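# Put two balls into matching cups of covered wooden puzzle

## Task

Place the large ball in the green cup and the small ball in the orange cup of the wooden puzzle that has a cover, and finish with the puzzle resting flat on the table; it only counts if everything stays that way without the robot holding it.

## Robot and tools

ROBOT. There are two identical six-joint arms, left_arm and right_arm, each ending in a parallel two-finger gripper. Their root links sit in the scene frame at left_arm (-0.055, +0.379, 0) m, quat_wxyz (+0.999, 0, 0, +0.038), and right_arm (+0.035, -0.495, 0) m, quat_wxyz (+1.000, 0, 0, +0.027). The scene frame has its origin on the table top midway between the arms, +z up, +x pointing out across the table, and left_arm on the +y side. The arm names are labels only; they do not match the left or right of any picture.

TOOLS.
execute_actions(actions, pictures): actions is a list holding at most one item. An empty list [] commands nothing and just reports the current state. A motion item is {"rows": [...], "steps": n} with n from 1 to 15 (15 if omitted); each control step lasts 1/30 s. A wait item is {"steps": n} with n up to 300 and no rows; it returns once n steps have passed since the previous result, and your reply time counts toward those steps. pictures (true/false) chooses whether camera images come back; by default they do. A rejected call moves nothing.

ROWS. rows is a list of 1 to 15 rows, one row used per control step; if there are fewer rows than steps the last row keeps being applied. Every row is a single flat list of 14 numbers covering both arms, even when only one arm should move: left_arm waist, shoulder, elbow, forearm roll, wrist pitch, wrist roll, opening, then right_arm in the same seven-number order. The six joint values are absolute target angles in radians, in the same form as the Joint positions line, not offsets. Stated ranges: waist -6.283 to 6.283, shoulder -2.304 to 2.304, elbow -4.224 to 0.061, forearm roll -6.283 to 6.283, wrist pitch -2.164 to 2.164, wrist roll -6.283 to 6.283. A target more than 0.010 rad beyond a range end, and farther out than the last reported angle, gets the call refused. The true end may differ by up to 0.010 rad from the listed one; targets beyond it are clipped there and a "joint sent to its limit" line may appear (possibly about an earlier action). Missing that line does not prove more travel exists. The opening is an absolute value from -1 (closed) to +1 (fully open, pads 0.084 m apart).

MOTION LIMITS. Joint targets move at most 3.14 rad/s, take 0.16 s to accelerate, and all joints of one arm are slowed together so they finish together. Per step, each joint target is held within 0.623 rad of its measured angle, and if the targets would move the gripper more than 70 mm from where it is measured, they are all pulled back. So big moves need several calls. After a call ends the arms keep heading for the last row sent until they stop moving or a step is HELD.

GRIPPER GEOMETRY. Fingers point along the gripper's +z axis and close along its y axis. end_effector_position is the point between the pads when closed, roughly 2 cm short of the fingertips; closing pushes the fingertips about 10 mm further along +z.

GRIPPING. grip_measured reports the actual opening on the command scale. To hold something, command an opening well below grip_measured; the larger the gap, the stronger the squeeze (about 24 N per pad at most for objects up to about 6 cm). Closing fast can overpress and even spring the fingers open. Re-sending the read grip_measured still grips lightly, but wider objects may slide out.

RESULTS. The state line shows, per arm (left_arm: … | right_arm: …), the gripper's end_effector_position (m) and end_effector_quat_wxyz plus linear and angular velocity (m/s, rad/s) in the scene frame; the printed position can be off from the truth, more so at long reach. Joint positions and Joint velocities list each arm's six joints (rad, rad/s) then the pad gap (m, m/s). Joint torques follow the joint order, include offsets, scale and noise, and are nonzero even in free air. "joint command not followed" means the clearance check altered or blocked some joint targets; the rest of the row still ran. HELD marks steps where your row was partly or wholly not sent. A TORQUE FAULT (contact torque reaching a load limit: waist 56.4, shoulder 56.4, elbow 47, forearm roll 25.3, wrist pitch 17.8, wrist roll 17.8 N m, carried weight included) makes that arm back off slightly, freeze 10 s and drop the rest of the call. MOTOR HOT warns from 65 °C; at 80 °C an OVER-TEMPERATURE FAULT brakes that arm until it cools, so avoid holding loads for long.

CAMERAS. cam_high, cam_low, cam_left_wrist and cam_right_wrist, each 672x504, arrive in that order. Calibration (pinhole plus radial distortion, T_world_to_cam in metres) is supplied; the fixed cameras may be off by a couple of degrees and several millimetres, and wrist-camera poses are derived from the arm's reported joints.
zoom_image(camera, region): camera is one of the four names; region is [x0, y0, x1, y1] in pixels of that camera's latest image, origin top-left, at most 504 by 504.

OTHER TOOLS. read_manual(section) returns only URDF licence text ("licences") and moves nothing. finished_scene(scene) ends the current scene, given its number, and reports success; it cannot be reversed. Replying without any tool call ends everything.

CAUTIONS. Nothing may leave the table. Do not let the arms collide or press on each other. Avoid dropping, slamming, hard strikes or heavy pushing. Loose objects may occasionally get a brief external nudge, so check the balls and puzzle before finishing, and make sure the result holds with the grippers released and clear.

Each tool is called after ">>>" as name(argument=value, ...) on one line, values as JSON.

## Session

>>> execute_actions(actions=[])

Scene clock: 0.00 s of 4500.00 s.
left_arm: end_effector_position=(+0.0995, +0.4614, +0.3956) grip_measured=+1.00 end_effector_quat_wxyz=(-0.193, +0.344, +0.872, +0.291) end_effector_velocity=(-0.000, -0.000, -0.000) end_effector_angular_velocity=(+0.000, +0.000, +0.001) | right_arm: end_effector_position=(+0.8874, -0.5027, +0.2883) grip_measured=+1.00 end_effector_quat_wxyz=(+0.439, -0.288, +0.847, -0.084) end_effector_velocity=(+0.000, -0.000, +0.000) end_effector_angular_velocity=(+0.000, -0.001, -0.000)
Joint positions: left_arm=[-0.45   0.665 -0.365  0.58  -1.492 -2.951  0.084] | right_arm=[-0.107 -0.74  -1.472  2.449 -0.24   0.046  0.084]
Joint velocities: left_arm=[ 0.    -0.001  0.    -0.    -0.    -0.    -0.   ] | right_arm=[-0.     0.    -0.     0.001 -0.    -0.    -0.   ]
Joint torques (N m, as the arm reports them, + toward a larger angle): no reading
Motor temperatures (°C, as the motors report them): left_arm=[23 22 26 25 26 25] | right_arm=[23 24 28 28 27 25]

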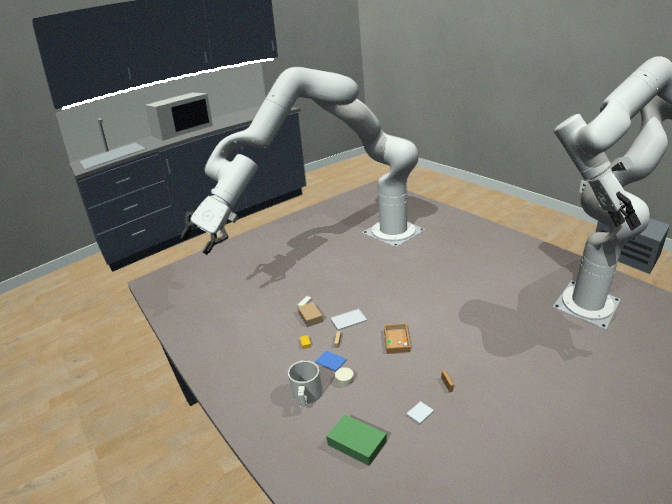

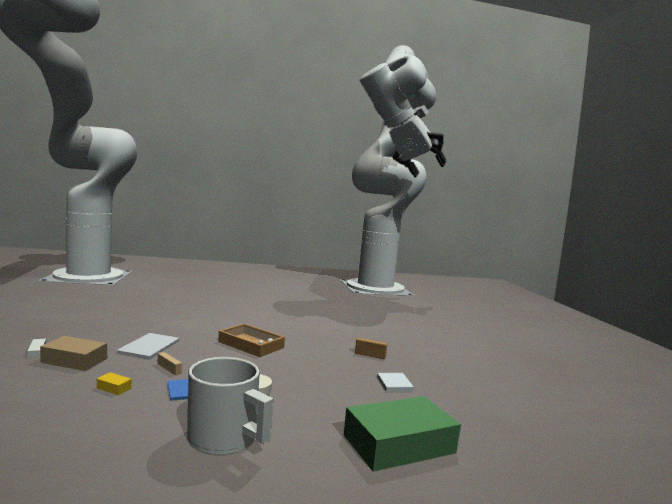

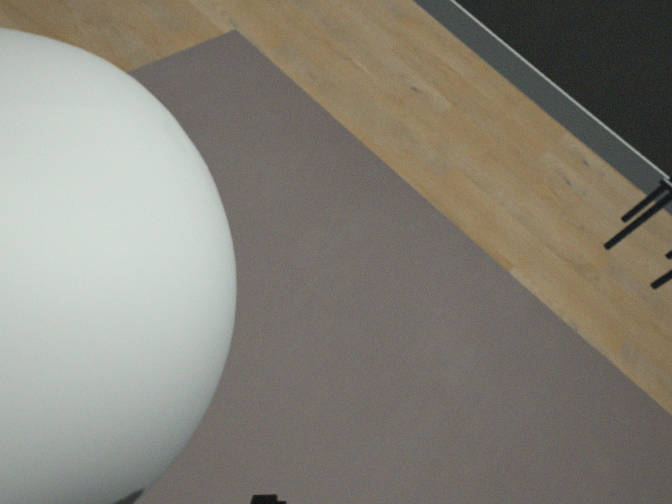

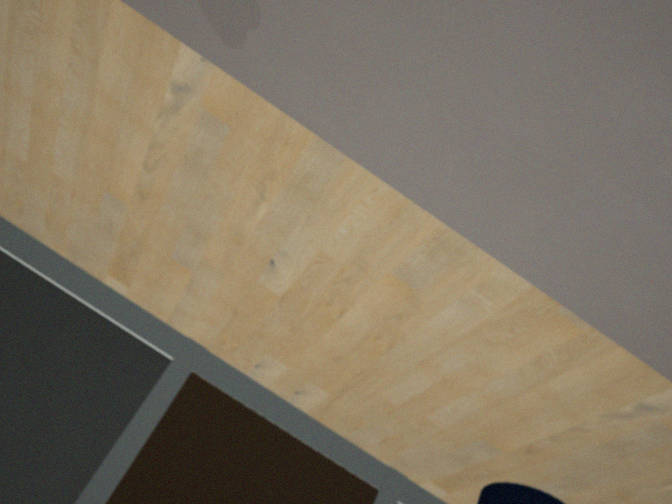

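>>> zoom_image(camera="cam_high", region=[367, 313, 427, 363])

>>> zoom_image(camera="cam_low", region=[205, 310, 300, 370])

Region (367, 313, 427, 363) of cam_high's 672x504 image, scaled by 8.400, with more detail than that image has.

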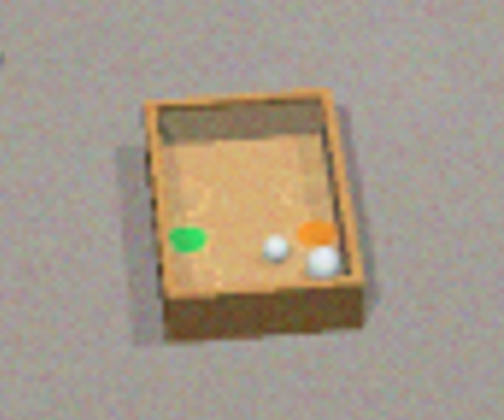

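Region (205, 310, 300, 370) of cam_low's 672x504 image, scaled by 5.305, with more detail than that image has; it fills the top 318 rows of this view, and the rest is white.

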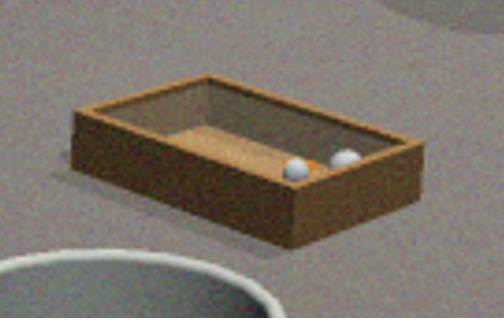

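>>> execute_actions(actions=[{"rows": [[-0.705,-0.737,-1.387,0,-0.650,-1.481,1,-0.107,0.3,-0.3,2.449,-0.24,0.046,1]], "steps": 15}], pictures=false)

>>> execute_actions(actions=[{"steps": 30}])

Scene clock: 73.67 s of 4500.00 s.
left_arm: end_effector_position=(+0.2259, +0.3173, +0.4089) grip_measured=+1.00 end_effector_quat_wxyz=(-0.076, +0.530, +0.831, +0.150) end_effector_velocity=(+0.294, -0.333, +0.042) end_effector_angular_velocity=(-0.675, -0.093, -0.827) | right_arm: end_effector_position=(+0.7463, -0.4953, +0.3712) grip_measured=+1.00 end_effector_quat_wxyz=(+0.439, -0.288, +0.847, -0.084) end_effector_velocity=(-0.375, +0.020, +0.125) end_effector_angular_velocity=(-0.000, -0.003, -0.000)
Joint positions: left_arm=[-0.556  0.353 -0.678  0.34  -1.182 -2.639  0.084] | right_arm=[-0.107 -0.317 -1.049  2.449 -0.24   0.046  0.084]
Joint velocities: left_arm=[-0.183 -0.714 -0.713 -0.415  0.652  0.711  0.   ] | right_arm=[ 0.     1.016  1.013  0.001  0.    -0.001  0.   ]
Joint torques (N m, as the arm reports them, + toward a larger angle): left_arm=[ -3.54   7.4  -21.34   0.82  -0.7    0.46] | right_arm=[  8.56  35.49 -17.43  -1.51  -1.08  -0.47]
Motor temperatures (°C, as the motors report them): left_arm=[23 22 27 25 26 25] | right_arm=[23 25 28 28 27 25]
Steps of this call (steps 1 to 90: nothing new was sent; then 70.17 s passed at rest; steps 91 to 105: all 15 steps of this action). Readings (joint positions):
91: left_arm=[-0.450 0.665 -0.366 0.580 -1.491 -2.951] | right_arm=[-0.107 -0.740 -1.471 2.449 -0.240 0.046]
92: left_arm=[-0.451 0.661 -0.370 0.576 -1.487 -2.945] | right_arm=[-0.107 -0.736 -1.467 2.449 -0.240 0.046]
94: left_arm=[-0.467 0.623 -0.408 0.539 -1.448 -2.906] | right_arm=[-0.107 -0.696 -1.423 2.449 -0.240 0.046]
98: left_arm=[-0.506 0.520 -0.511 0.453 -1.347 -2.806] | right_arm=[-0.107 -0.555 -1.286 2.449 -0.240 0.046]
105: the state above

Scene clock: 74.67 s of 4500.00 s.
left_arm: end_effector_position=(+0.4422, +0.0457, +0.2561) grip_measured=+1.00 end_effector_quat_wxyz=(+0.004, +0.854, +0.520, +0.022) end_effector_velocity=(+0.100, -0.182, -0.338) end_effector_angular_velocity=(-0.032, +0.186, -0.934) | right_arm: end_effector_position=(+0.4582, -0.4802, +0.2997) grip_measured=+1.00 end_effector_quat_wxyz=(+0.384, -0.291, +0.874, -0.062) end_effector_velocity=(-0.011, +0.001, -0.006) end_effector_angular_velocity=(+0.000, +0.006, -0.000)
Joint positions: left_arm=[-0.681 -0.507 -1.269  0.055 -0.737 -1.741  0.084] | right_arm=[-0.107  0.297 -0.303  2.449 -0.24   0.046  0.084]
Joint velocities: left_arm=[-0.092 -0.872 -0.447 -0.209  0.327  0.981 -0.   ] | right_arm=[-0.     0.022  0.028 -0.001  0.001  0.001 -0.   ]
Joint torques (N m, as the arm reports them, + toward a larger angle): left_arm=[ -5.61  38.09 -19.58   0.1   -0.13   0.5 ] | right_arm=[  9.81   9.76 -17.13  -1.31  -1.07  -0.45]
Motor temperatures (°C, as the motors report them): left_arm=[23 22 27 25 26 25] | right_arm=[23 25 28 28 27 25]
Steps of this call (steps 1 to 30: the robot went on to your last target). Readings (joint positions):
1: left_arm=[-0.562 0.329 -0.702 0.326 -1.160 -2.615] | right_arm=[-0.107 -0.283 -1.015 2.449 -0.240 0.046]
2: left_arm=[-0.567 0.305 -0.726 0.313 -1.140 -2.591] | right_arm=[-0.107 -0.249 -0.981 2.449 -0.240 0.046]
4: left_arm=[-0.578 0.256 -0.775 0.288 -1.100 -2.542] | right_arm=[-0.107 -0.185 -0.913 2.449 -0.240 0.046]
8: left_arm=[-0.599 0.155 -0.873 0.241 -1.028 -2.440] | right_arm=[-0.107 -0.075 -0.775 2.449 -0.240 0.046]
30: the state above
camera_calibration (this result's frames):
cam_left_wrist: T_world_to_cam=[[0.877712, -0.476545, 0.0502665, -0.351896], [-0.475036, -0.879085, -0.0393729, 0.325268], [0.0629515, 0.0106796, -0.997959, 0.359547], [0, 0, 0, 1]] pos_world=[0.440743, 0.114404, 0.389309]
cam_right_wrist: T_world_to_cam=[[-0.454041, 0.825564, -0.335099, 0.73732], [0.542409, 0.554492, 0.631135, -0.0995549], [0.706851, 0.1048, -0.699556, 0.0743607], [0, 0, 0, 1]] pos_world=[0.336211, -0.561295, 0.361927]

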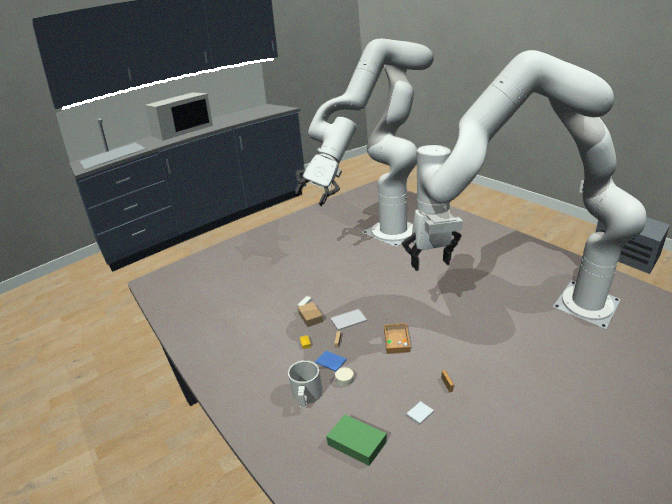

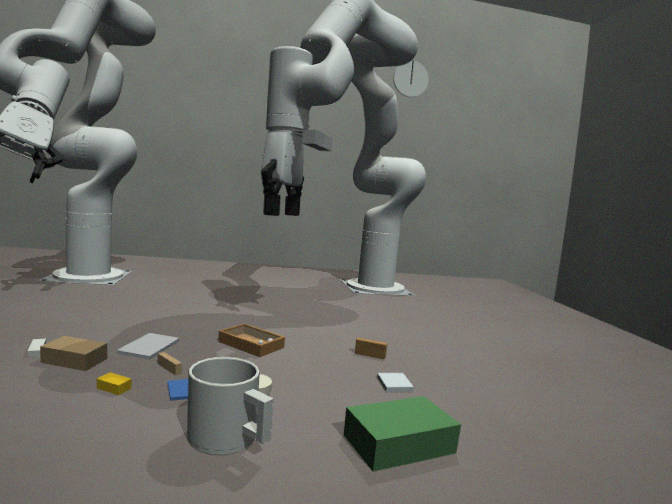

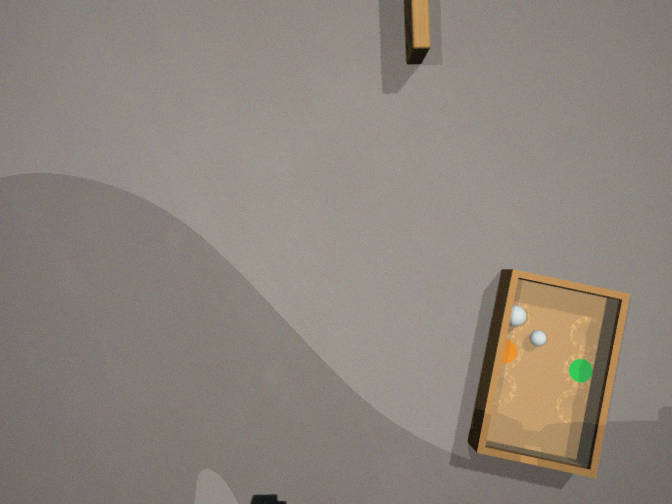

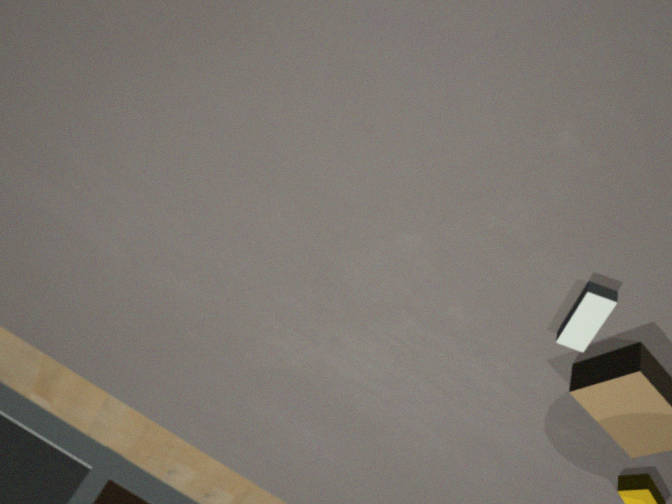

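>>> execute_actions(actions=[])

Scene clock: 76.23 s of 4500.00 s.
left_arm: end_effector_position=(+0.4618, +0.0021, +0.1600) grip_measured=+1.00 end_effector_quat_wxyz=(+0.000, +0.911, +0.413, -0.000) end_effector_velocity=(+0.000, -0.000, +0.000) end_effector_angular_velocity=(-0.000, -0.000, +0.001) | right_arm: end_effector_position=(+0.4569, -0.4801, +0.2989) grip_measured=+1.00 end_effector_quat_wxyz=(+0.383, -0.291, +0.874, -0.062) end_effector_velocity=(-0.000, +0.000, -0.000) end_effector_angular_velocity=(+0.000, -0.000, +0.000)
Joint positions: left_arm=[-0.705 -0.737 -1.387 -0.    -0.65  -1.481  0.084] | right_arm=[-0.107  0.3   -0.3    2.449 -0.24   0.046  0.084]
Joint velocities: left_arm=[-0.     0.    -0.    -0.001 -0.    -0.     0.   ] | right_arm=[-0.  0.  0.  0. -0. -0.  0.]
Joint torques (N m, as the arm reports them, + toward a larger angle): left_arm=[ -5.05  41.36 -19.24   0.11  -0.21   0.46] | right_arm=[  8.81  10.67 -17.36  -1.52  -1.04  -0.46]
Motor temperatures (°C, as the motors report them): left_arm=[23 22 27 25 26 25] | right_arm=[23 25 28 28 27 25]
Steps of this call (steps 1 to 30: the robot went on to your last target; steps 31 to 47: nothing new was sent). Readings (joint positions):
1: left_arm=[-0.684 -0.536 -1.284 0.048 -0.726 -1.708] | right_arm=[-0.107 0.298 -0.303 2.449 -0.240 0.046]
2: left_arm=[-0.687 -0.565 -1.298 0.041 -0.715 -1.676] | right_arm=[-0.107 0.299 -0.302 2.449 -0.240 0.046]
4: left_arm=[-0.693 -0.622 -1.328 0.028 -0.693 -1.611] | right_arm=[-0.107 0.299 -0.301 2.449 -0.240 0.046]
8: left_arm=[-0.702 -0.709 -1.370 0.007 -0.661 -1.516] | right_arm=[-0.107 0.300 -0.300 2.449 -0.240 0.046]
47: the state above
All arms were judged still, so your last target was given up. Only a new action makes them travel on or press farther. Fingers that are still opening or closing keep moving.
camera_calibration (this result's frames):
cam_left_wrist: T_world_to_cam=[[0.738397, -0.674059, 0.0203587, -0.315448], [-0.674111, -0.738611, -0.00522009, 0.378657], [0.0185558, -0.0098695, -0.999779, 0.283668], [0, 0, 0, 1]] pos_world=[0.482919, 0.0698492, 0.292004]
cam_right_wrist: T_world_to_cam=[[-0.454297, 0.825589, -0.334688, 0.736422], [0.543056, 0.554468, 0.630599, -0.0985103], [0.70619, 0.104725, -0.700235, 0.0752448], [0, 0, 0, 1]] pos_world=[0.334914, -0.561241, 0.361281]

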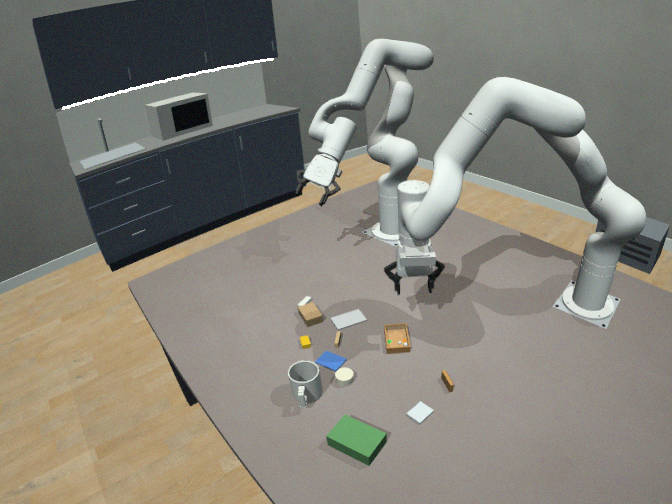

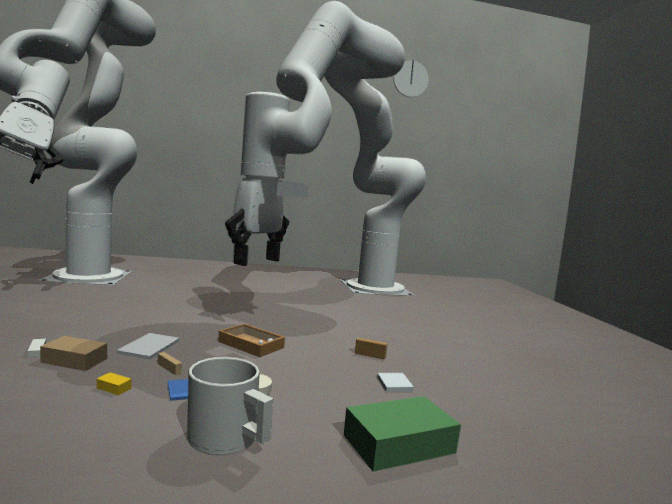

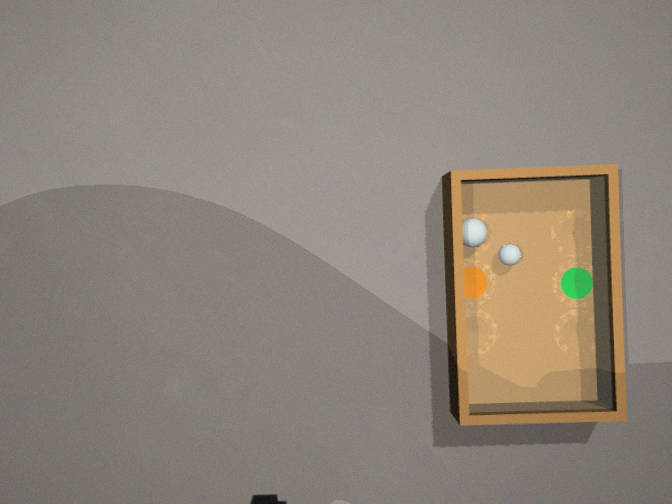

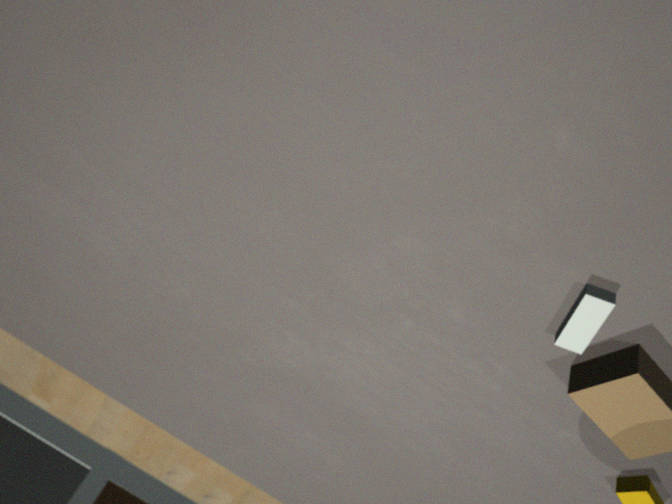

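>>> zoom_image(camera="cam_left_wrist", region=[410, 150, 670, 450])

Region (410, 150, 670, 450) of cam_left_wrist's 672x504 image, scaled by 1.680, with more detail than that image has; it fills the left 437 columns of this view, and the rest is white.

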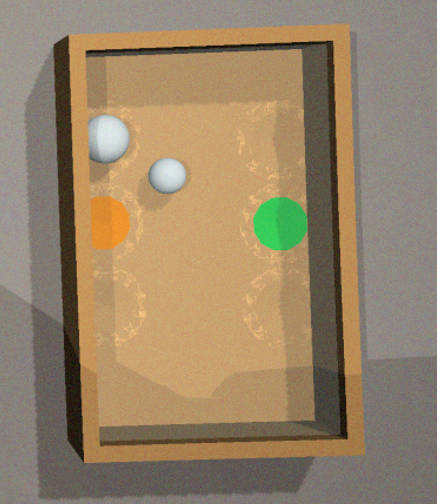

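>>> execute_actions(actions=[{"rows": [[-0.6951,-0.9985,-1.6422,0,-0.6437,-1.4876,1,-0.107,0.3,-0.3,2.449,-0.24,0.046,1]], "steps": 15}])

Scene clock: 193.20 s of 4500.00 s.
left_arm: end_effector_position=(+0.5166, -0.0295, +0.0828) grip_measured=+1.00 end_effector_quat_wxyz=(+0.000, +0.907, +0.420, +0.000) end_effector_velocity=(+0.016, -0.010, -0.015) end_effector_angular_velocity=(-0.008, -0.010, +0.005) | right_arm: end_effector_position=(+0.4569, -0.4801, +0.2989) grip_measured=+1.00 end_effector_quat_wxyz=(+0.383, -0.291, +0.874, -0.062) end_effector_velocity=(+0.000, +0.000, +0.000) end_effector_angular_velocity=(+0.001, -0.001, +0.000)
Joint positions: left_arm=[-0.695 -0.991 -1.635  0.    -0.644 -1.487  0.084] | right_arm=[-0.107  0.3   -0.3    2.449 -0.24   0.046  0.084]
Joint velocities: left_arm=[ 0.002 -0.059 -0.072 -0.001  0.001 -0.002  0.   ] | right_arm=[ 0.    -0.    -0.     0.001 -0.001 -0.     0.   ]
Joint torques (N m, as the arm reports them, + toward a larger angle): left_arm=[ -4.56  50.68 -19.33  -0.04  -0.25   0.45] | right_arm=[  9.95   9.52 -16.97  -1.33  -1.12  -0.53]
Motor temperatures (°C, as the motors report them): left_arm=[23 23 27 25 26 25] | right_arm=[23 24 28 28 27 25]
Steps of this call (steps 1 to 90: nothing new was sent; then 113.47 s passed at rest; steps 91 to 105: all 15 steps of this action). Readings (joint positions):
91: left_arm=[-0.705 -0.737 -1.387 -0.000 -0.650 -1.481] | right_arm=[-0.107 0.300 -0.300 2.449 -0.240 0.046]
92: left_arm=[-0.705 -0.741 -1.392 -0.000 -0.650 -1.481] | right_arm=[-0.107 0.300 -0.300 2.449 -0.240 0.046]
94: left_arm=[-0.703 -0.781 -1.434 -0.000 -0.649 -1.482] | right_arm=[-0.107 0.300 -0.300 2.449 -0.240 0.046]
98: left_arm=[-0.698 -0.919 -1.563 0.000 -0.645 -1.486] | right_arm=[-0.107 0.300 -0.300 2.449 -0.240 0.046]
105: the state above
camera_calibration (this result's frames):
cam_left_wrist: T_world_to_cam=[[0.749103, -0.662119, 0.0210475, -0.380894], [-0.662173, -0.749332, -0.00529572, 0.385414], [0.019278, -0.00997007, -0.999764, 0.204841], [0, 0, 0, 1]] pos_world=[0.536591, 0.0386483, 0.214851]
cam_right_wrist: T_world_to_cam=[[-0.454298, 0.825589, -0.334689, 0.736422], [0.543056, 0.554469, 0.630599, -0.09851], [0.70619, 0.104725, -0.700235, 0.0752449], [0, 0, 0, 1]] pos_world=[0.334914, -0.561241, 0.361281]

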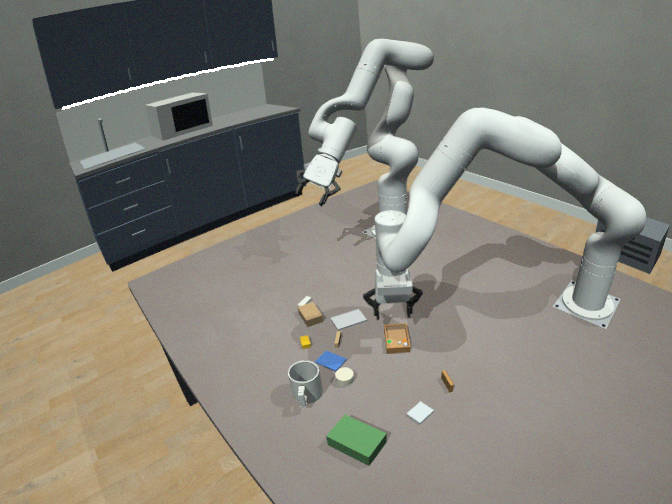

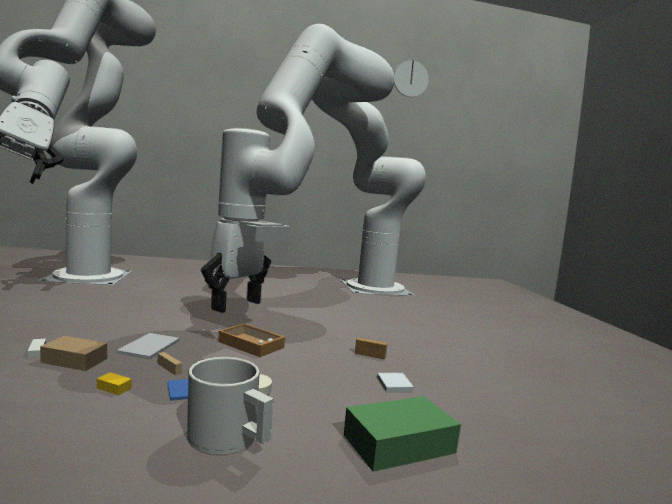

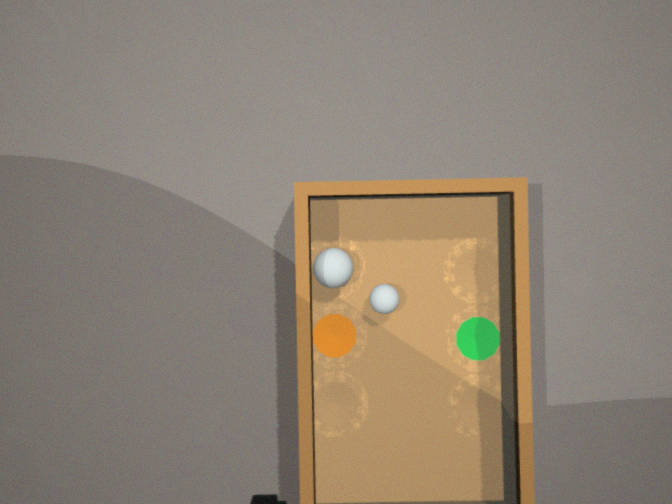

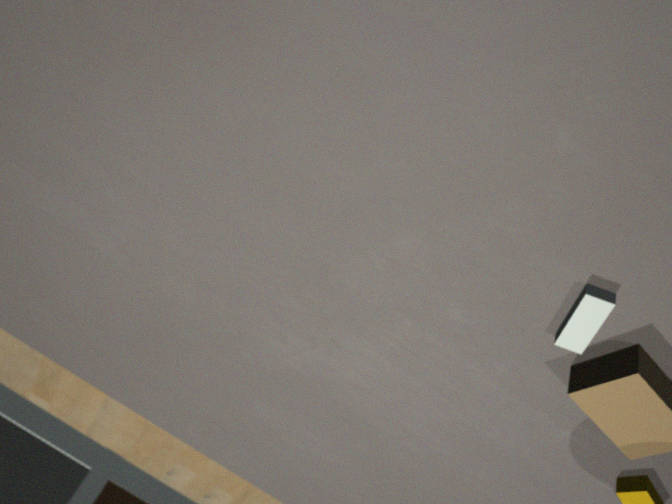

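>>> execute_actions(actions=[])

Scene clock: 194.97 s of 4500.00 s.
left_arm: end_effector_position=(+0.5177, -0.0300, +0.0800) grip_measured=+1.00 end_effector_quat_wxyz=(+0.000, +0.907, +0.420, -0.000) end_effector_velocity=(-0.000, -0.000, +0.000) end_effector_angular_velocity=(-0.000, +0.000, +0.001) | right_arm: end_effector_position=(+0.4569, -0.4801, +0.2989) grip_measured=+1.00 end_effector_quat_wxyz=(+0.383, -0.291, +0.874, -0.062) end_effector_velocity=(-0.000, -0.000, -0.000) end_effector_angular_velocity=(-0.001, +0.001, +0.000)
Joint positions: left_arm=[-0.695 -0.999 -1.642 -0.    -0.644 -1.488  0.084] | right_arm=[-0.107  0.3   -0.3    2.449 -0.24   0.046  0.084]
Joint velocities: left_arm=[-0.     0.     0.    -0.001 -0.    -0.    -0.   ] | right_arm=[-0.    -0.     0.001 -0.     0.    -0.001  0.   ]
Joint torques (N m, as the arm reports them, + toward a larger angle): left_arm=[ -5.23  47.3  -19.53   0.1   -0.23   0.48] | right_arm=[ 10.4   10.59 -17.23  -1.19  -1.13  -0.41]
Motor temperatures (°C, as the motors report them): left_arm=[23 23 27 25 26 25] | right_arm=[23 24 28 28 27 25]
Steps of this call (steps 1 to 15: the robot went on to your last target; steps 16 to 53: nothing new was sent). Readings (joint positions):
1: left_arm=[-0.695 -0.993 -1.637 0.000 -0.644 -1.487] | right_arm=[-0.107 0.300 -0.300 2.449 -0.240 0.046]
2: left_arm=[-0.695 -0.994 -1.639 0.000 -0.644 -1.488] | right_arm=[-0.107 0.300 -0.300 2.449 -0.240 0.046]
4: left_arm=[-0.695 -0.996 -1.640 -0.000 -0.644 -1.488] | right_arm=[-0.107 0.300 -0.300 2.449 -0.240 0.046]
8: left_arm=[-0.695 -0.998 -1.642 -0.000 -0.644 -1.488] | right_arm=[-0.107 0.300 -0.300 2.449 -0.240 0.046]
53: the state above
All arms were judged still, so your last target was given up. Only a new action makes them travel on or press farther. Fingers that are still opening or closing keep moving.
camera_calibration (this result's frames):
cam_left_wrist: T_world_to_cam=[[0.749419, -0.661784, 0.0203572, -0.382132], [-0.661832, -0.749634, -0.00522136, 0.385529], [0.0187159, -0.00956005, -0.999779, 0.202304], [0, 0, 0, 1]] pos_world=[0.537745, 0.0380511, 0.212051]
cam_right_wrist: T_world_to_cam=[[-0.454298, 0.825589, -0.334689, 0.736422], [0.543056, 0.554469, 0.630599, -0.0985101], [0.70619, 0.104725, -0.700235, 0.0752448], [0, 0, 0, 1]] pos_world=[0.334914, -0.561241, 0.361281]

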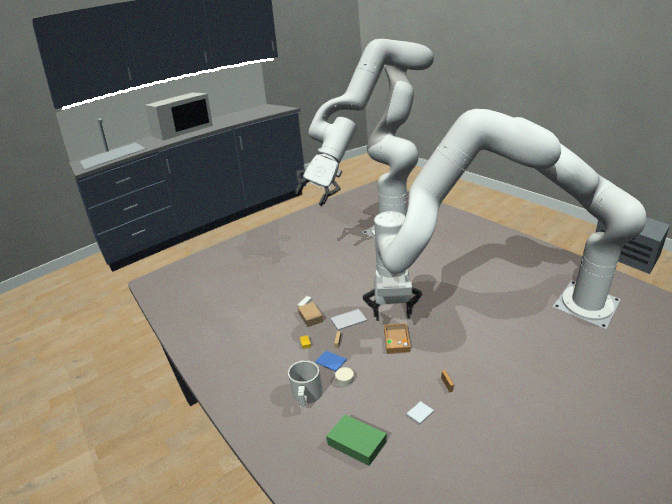

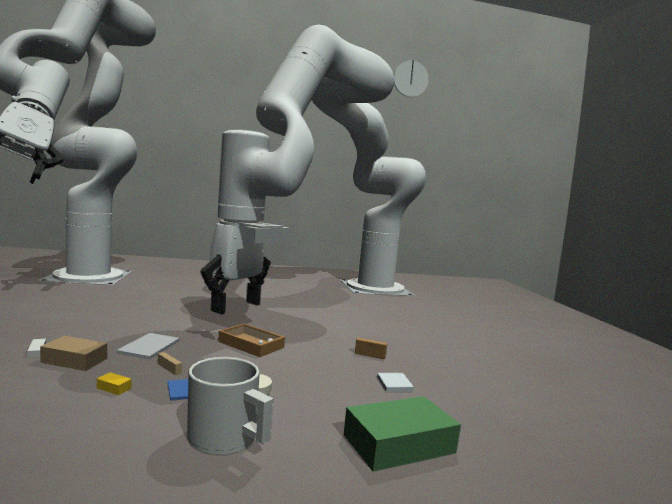

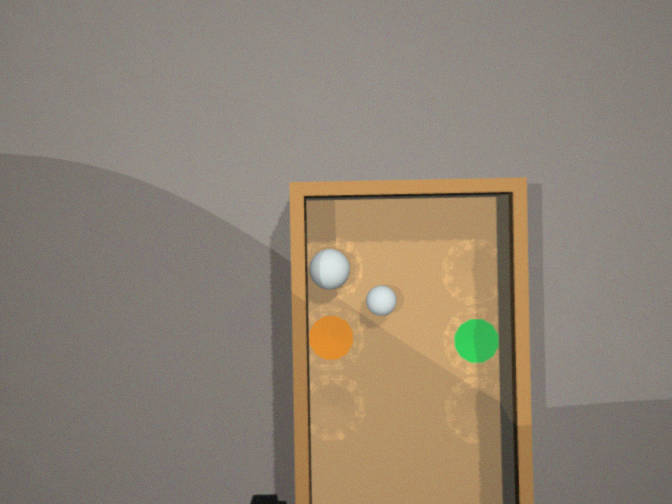

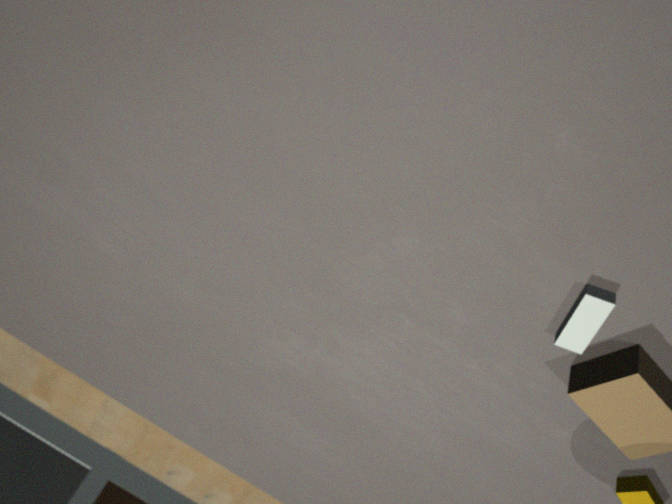

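>>> zoom_image(camera="cam_left_wrist", region=[230, 404, 672, 504])

Region (230, 404, 672, 504) of cam_left_wrist's 672x504 image, scaled by 1.140, with more detail than that image has; it fills the top 114 rows of this view, and the rest is white.

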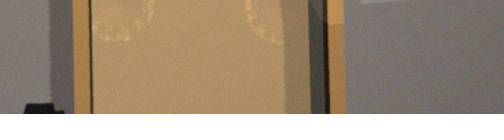

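>>> execute_actions(actions=[{"rows": [[-0.6900,-1.0319,-1.6243,0,-0.5924,-1.4826,1,-0.107,0.3,-0.3,2.449,-0.24,0.046,1]], "steps": 15}])

Scene clock: 244.40 s of 4500.00 s.
left_arm: end_effector_position=(+0.5147, -0.0236, +0.0505) grip_measured=+1.00 end_effector_quat_wxyz=(+0.000, +0.907, +0.421, +0.000) end_effector_velocity=(-0.001, +0.001, -0.004) end_effector_angular_velocity=(+0.001, +0.001, +0.000) | right_arm: end_effector_position=(+0.4569, -0.4801, +0.2989) grip_measured=+1.00 end_effector_quat_wxyz=(+0.383, -0.291, +0.874, -0.062) end_effector_velocity=(+0.001, +0.000, +0.001) end_effector_angular_velocity=(-0.001, -0.002, +0.001)
Joint positions: left_arm=[-0.69  -1.031 -1.625  0.    -0.593 -1.483  0.084] | right_arm=[-0.107  0.3   -0.3    2.449 -0.24   0.046  0.084]
Joint velocities: left_arm=[ 0.001 -0.004  0.003  0.     0.005  0.     0.   ] | right_arm=[-0.     0.    -0.001 -0.001 -0.    -0.    -0.   ]
Joint torques (N m, as the arm reports them, + toward a larger angle): left_arm=[ -5.    47.91 -19.06   0.07  -0.23   0.42] | right_arm=[  9.96  11.04 -16.57  -1.58  -1.13  -0.47]
Motor temperatures (°C, as the motors report them): left_arm=[23 23 27 25 26 25] | right_arm=[23 24 28 28 27 25]
Steps of this call (steps 1 to 90: nothing new was sent; then 45.93 s passed at rest; steps 91 to 105: all 15 steps of this action). Readings (joint positions):
91: left_arm=[-0.695 -0.999 -1.642 0.000 -0.643 -1.488] | right_arm=[-0.107 0.300 -0.300 2.449 -0.240 0.046]
92: left_arm=[-0.695 -1.001 -1.641 0.000 -0.638 -1.487] | right_arm=[-0.107 0.300 -0.300 2.449 -0.240 0.046]
94: left_arm=[-0.693 -1.015 -1.634 0.000 -0.617 -1.485] | right_arm=[-0.107 0.300 -0.300 2.449 -0.240 0.046]
98: left_arm=[-0.690 -1.029 -1.625 -0.000 -0.598 -1.483] | right_arm=[-0.107 0.300 -0.300 2.449 -0.240 0.046]
105: the state above
camera_calibration (this result's frames):
cam_left_wrist: T_world_to_cam=[[0.749458, -0.661727, 0.0207599, -0.374992], [-0.661778, -0.749681, -0.00526831, 0.388185], [0.0190495, -0.00979006, -0.999771, 0.172785], [0, 0, 0, 1]] pos_world=[0.534641, 0.0445641, 0.182575]
cam_right_wrist: T_world_to_cam=[[-0.454297, 0.825589, -0.334688, 0.736422], [0.543056, 0.554468, 0.630599, -0.0985102], [0.70619, 0.104725, -0.700235, 0.0752448], [0, 0, 0, 1]] pos_world=[0.334914, -0.561241, 0.361281]

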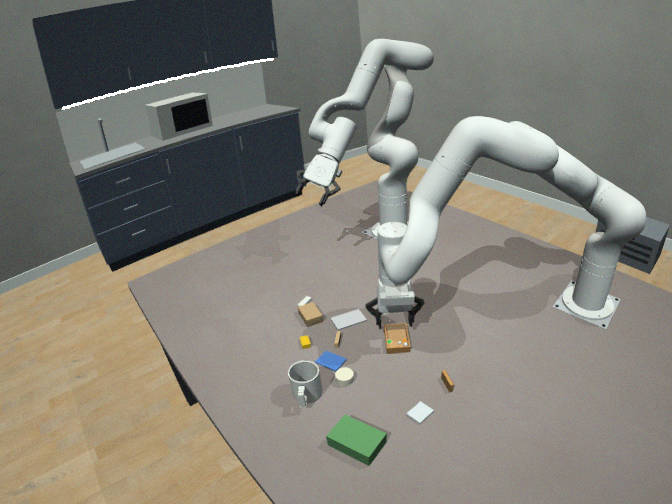

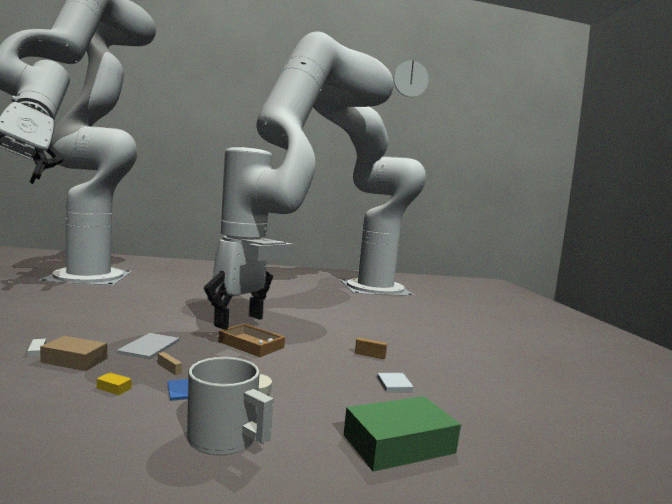

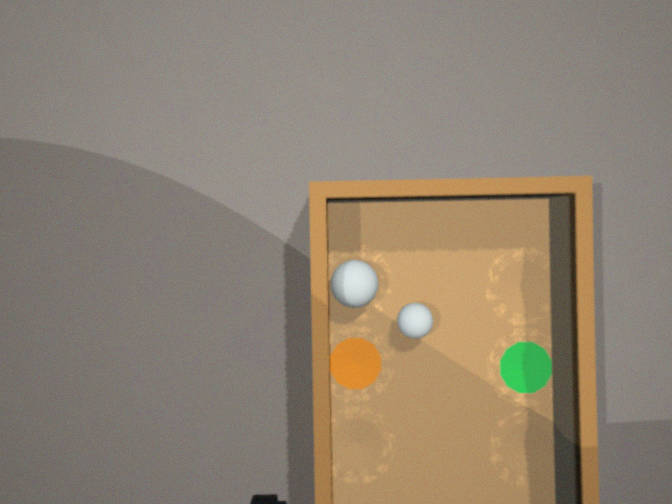

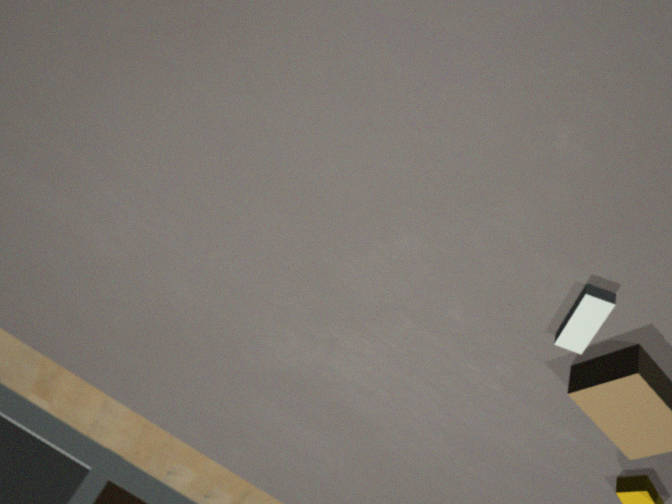

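>>> zoom_image(camera="cam_low", region=[195, 270, 305, 365])

Region (195, 270, 305, 365) of cam_low's 672x504 image, scaled by 4.582, with more detail than that image has; it fills the top 435 rows of this view, and the rest is white.

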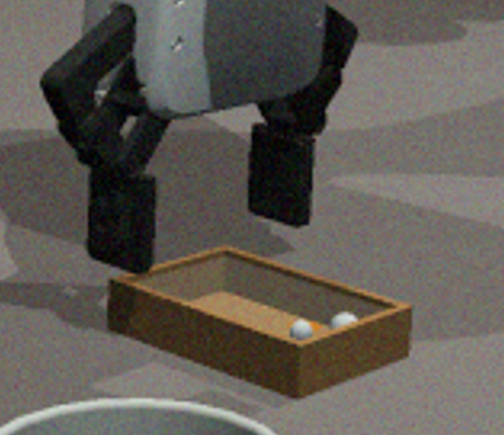

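>>> execute_actions(actions=[{"rows": [[-0.6900,-1.0410,-1.6263,0,-0.5853,-1.4826,1,-0.107,0.3,-0.3,2.449,-0.24,0.046,1],[-0.6900,-1.0500,-1.6283,0,-0.5783,-1.4826,1,-0.107,0.3,-0.3,2.449,-0.24,0.046,1],[-0.6900,-1.0591,-1.6303,0,-0.5712,-1.4826,1,-0.107,0.3,-0.3,2.449,-0.24,0.046,1],[-0.6900,-1.0681,-1.6323,0,-0.5642,-1.4826,1,-0.107,0.3,-0.3,2.449,-0.24,0.046,1],[-0.6900,-1.0772,-1.6343,0,-0.5571,-1.4826,1,-0.107,0.3,-0.3,2.449,-0.24,0.046,1]], "steps": 15}])

Scene clock: 273.57 s of 4500.00 s.
left_arm: end_effector_position=(+0.5138, -0.0229, +0.0228) grip_measured=+1.00 end_effector_quat_wxyz=(+0.000, +0.907, +0.421, +0.000) end_effector_velocity=(+0.000, -0.000, -0.004) end_effector_angular_velocity=(-0.001, -0.001, +0.001) | right_arm: end_effector_position=(+0.4569, -0.4801, +0.2989) grip_measured=+1.00 end_effector_quat_wxyz=(+0.383, -0.291, +0.874, -0.062) end_effector_velocity=(+0.000, -0.000, +0.000) end_effector_angular_velocity=(+0.001, +0.000, -0.002)
Joint positions: left_arm=[-0.69  -1.076 -1.634  0.    -0.558 -1.483  0.084] | right_arm=[-0.107  0.3   -0.3    2.449 -0.24   0.046  0.084]
Joint velocities: left_arm=[-0.    -0.007 -0.002 -0.     0.007 -0.    -0.   ] | right_arm=[ 0.     0.    -0.    -0.     0.001  0.002 -0.   ]
Joint torques (N m, as the arm reports them, + toward a larger angle): left_arm=[ -5.16  47.98 -18.82   0.07  -0.23   0.49] | right_arm=[  9.24  10.64 -17.14  -1.39  -1.08  -0.46]
Motor temperatures (°C, as the motors report them): left_arm=[23 23 27 25 26 25] | right_arm=[23 24 28 28 27 25]
Steps of this call (steps 1 to 15: the robot went on to your last target; steps 16 to 90: nothing new was sent; then 25.67 s passed at rest; steps 91 to 105: all 15 steps of this action). Readings (joint positions):
91: left_arm=[-0.690 -1.032 -1.624 -0.000 -0.592 -1.483] | right_arm=[-0.107 0.300 -0.300 2.449 -0.240 0.046]
92: left_arm=[-0.690 -1.033 -1.625 0.000 -0.591 -1.483] | right_arm=[-0.107 0.300 -0.300 2.449 -0.240 0.046]
94: left_arm=[-0.690 -1.042 -1.627 0.000 -0.584 -1.483] | right_arm=[-0.107 0.300 -0.300 2.449 -0.240 0.046]
98: left_arm=[-0.690 -1.068 -1.631 -0.000 -0.565 -1.483] | right_arm=[-0.107 0.300 -0.300 2.449 -0.240 0.046]
105: the state above
camera_calibration (this result's frames):
cam_left_wrist: T_world_to_cam=[[0.749474, -0.661708, 0.0207466, -0.373356], [-0.66176, -0.749698, -0.00526717, 0.387967], [0.019039, -0.00978167, -0.999771, 0.145068], [0, 0, 0, 1]] pos_world=[0.5338, 0.0452243, 0.154824]
cam_right_wrist: T_world_to_cam=[[-0.454298, 0.825589, -0.334689, 0.736422], [0.543056, 0.554469, 0.630599, -0.09851], [0.70619, 0.104725, -0.700235, 0.0752449], [0, 0, 0, 1]] pos_world=[0.334914, -0.561241, 0.361281]

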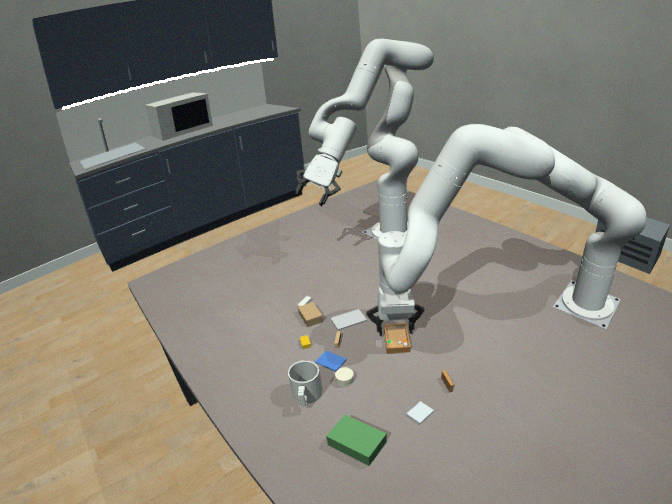

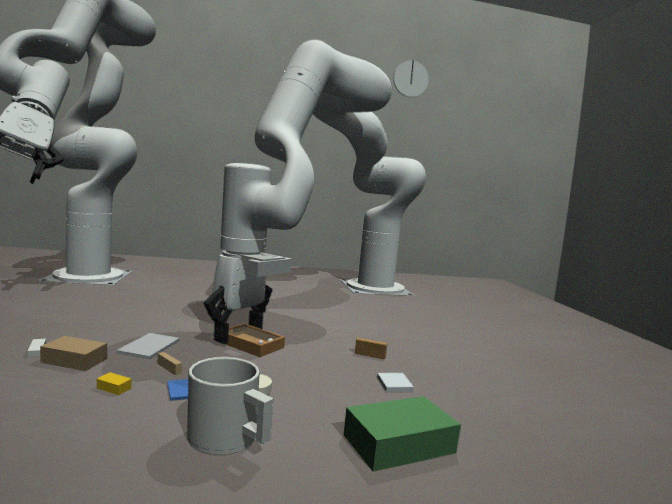

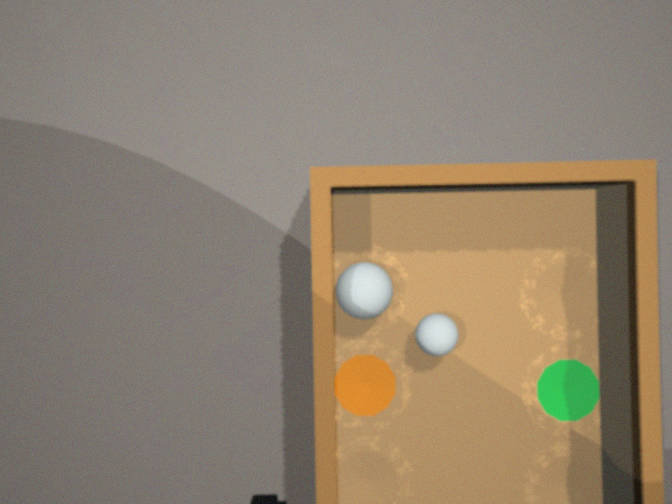

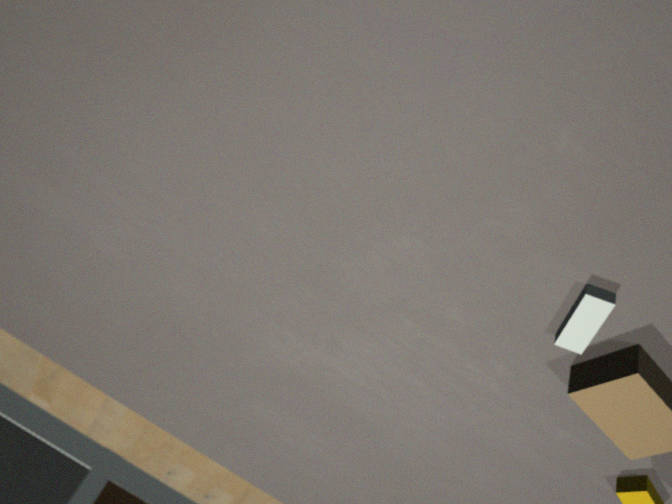

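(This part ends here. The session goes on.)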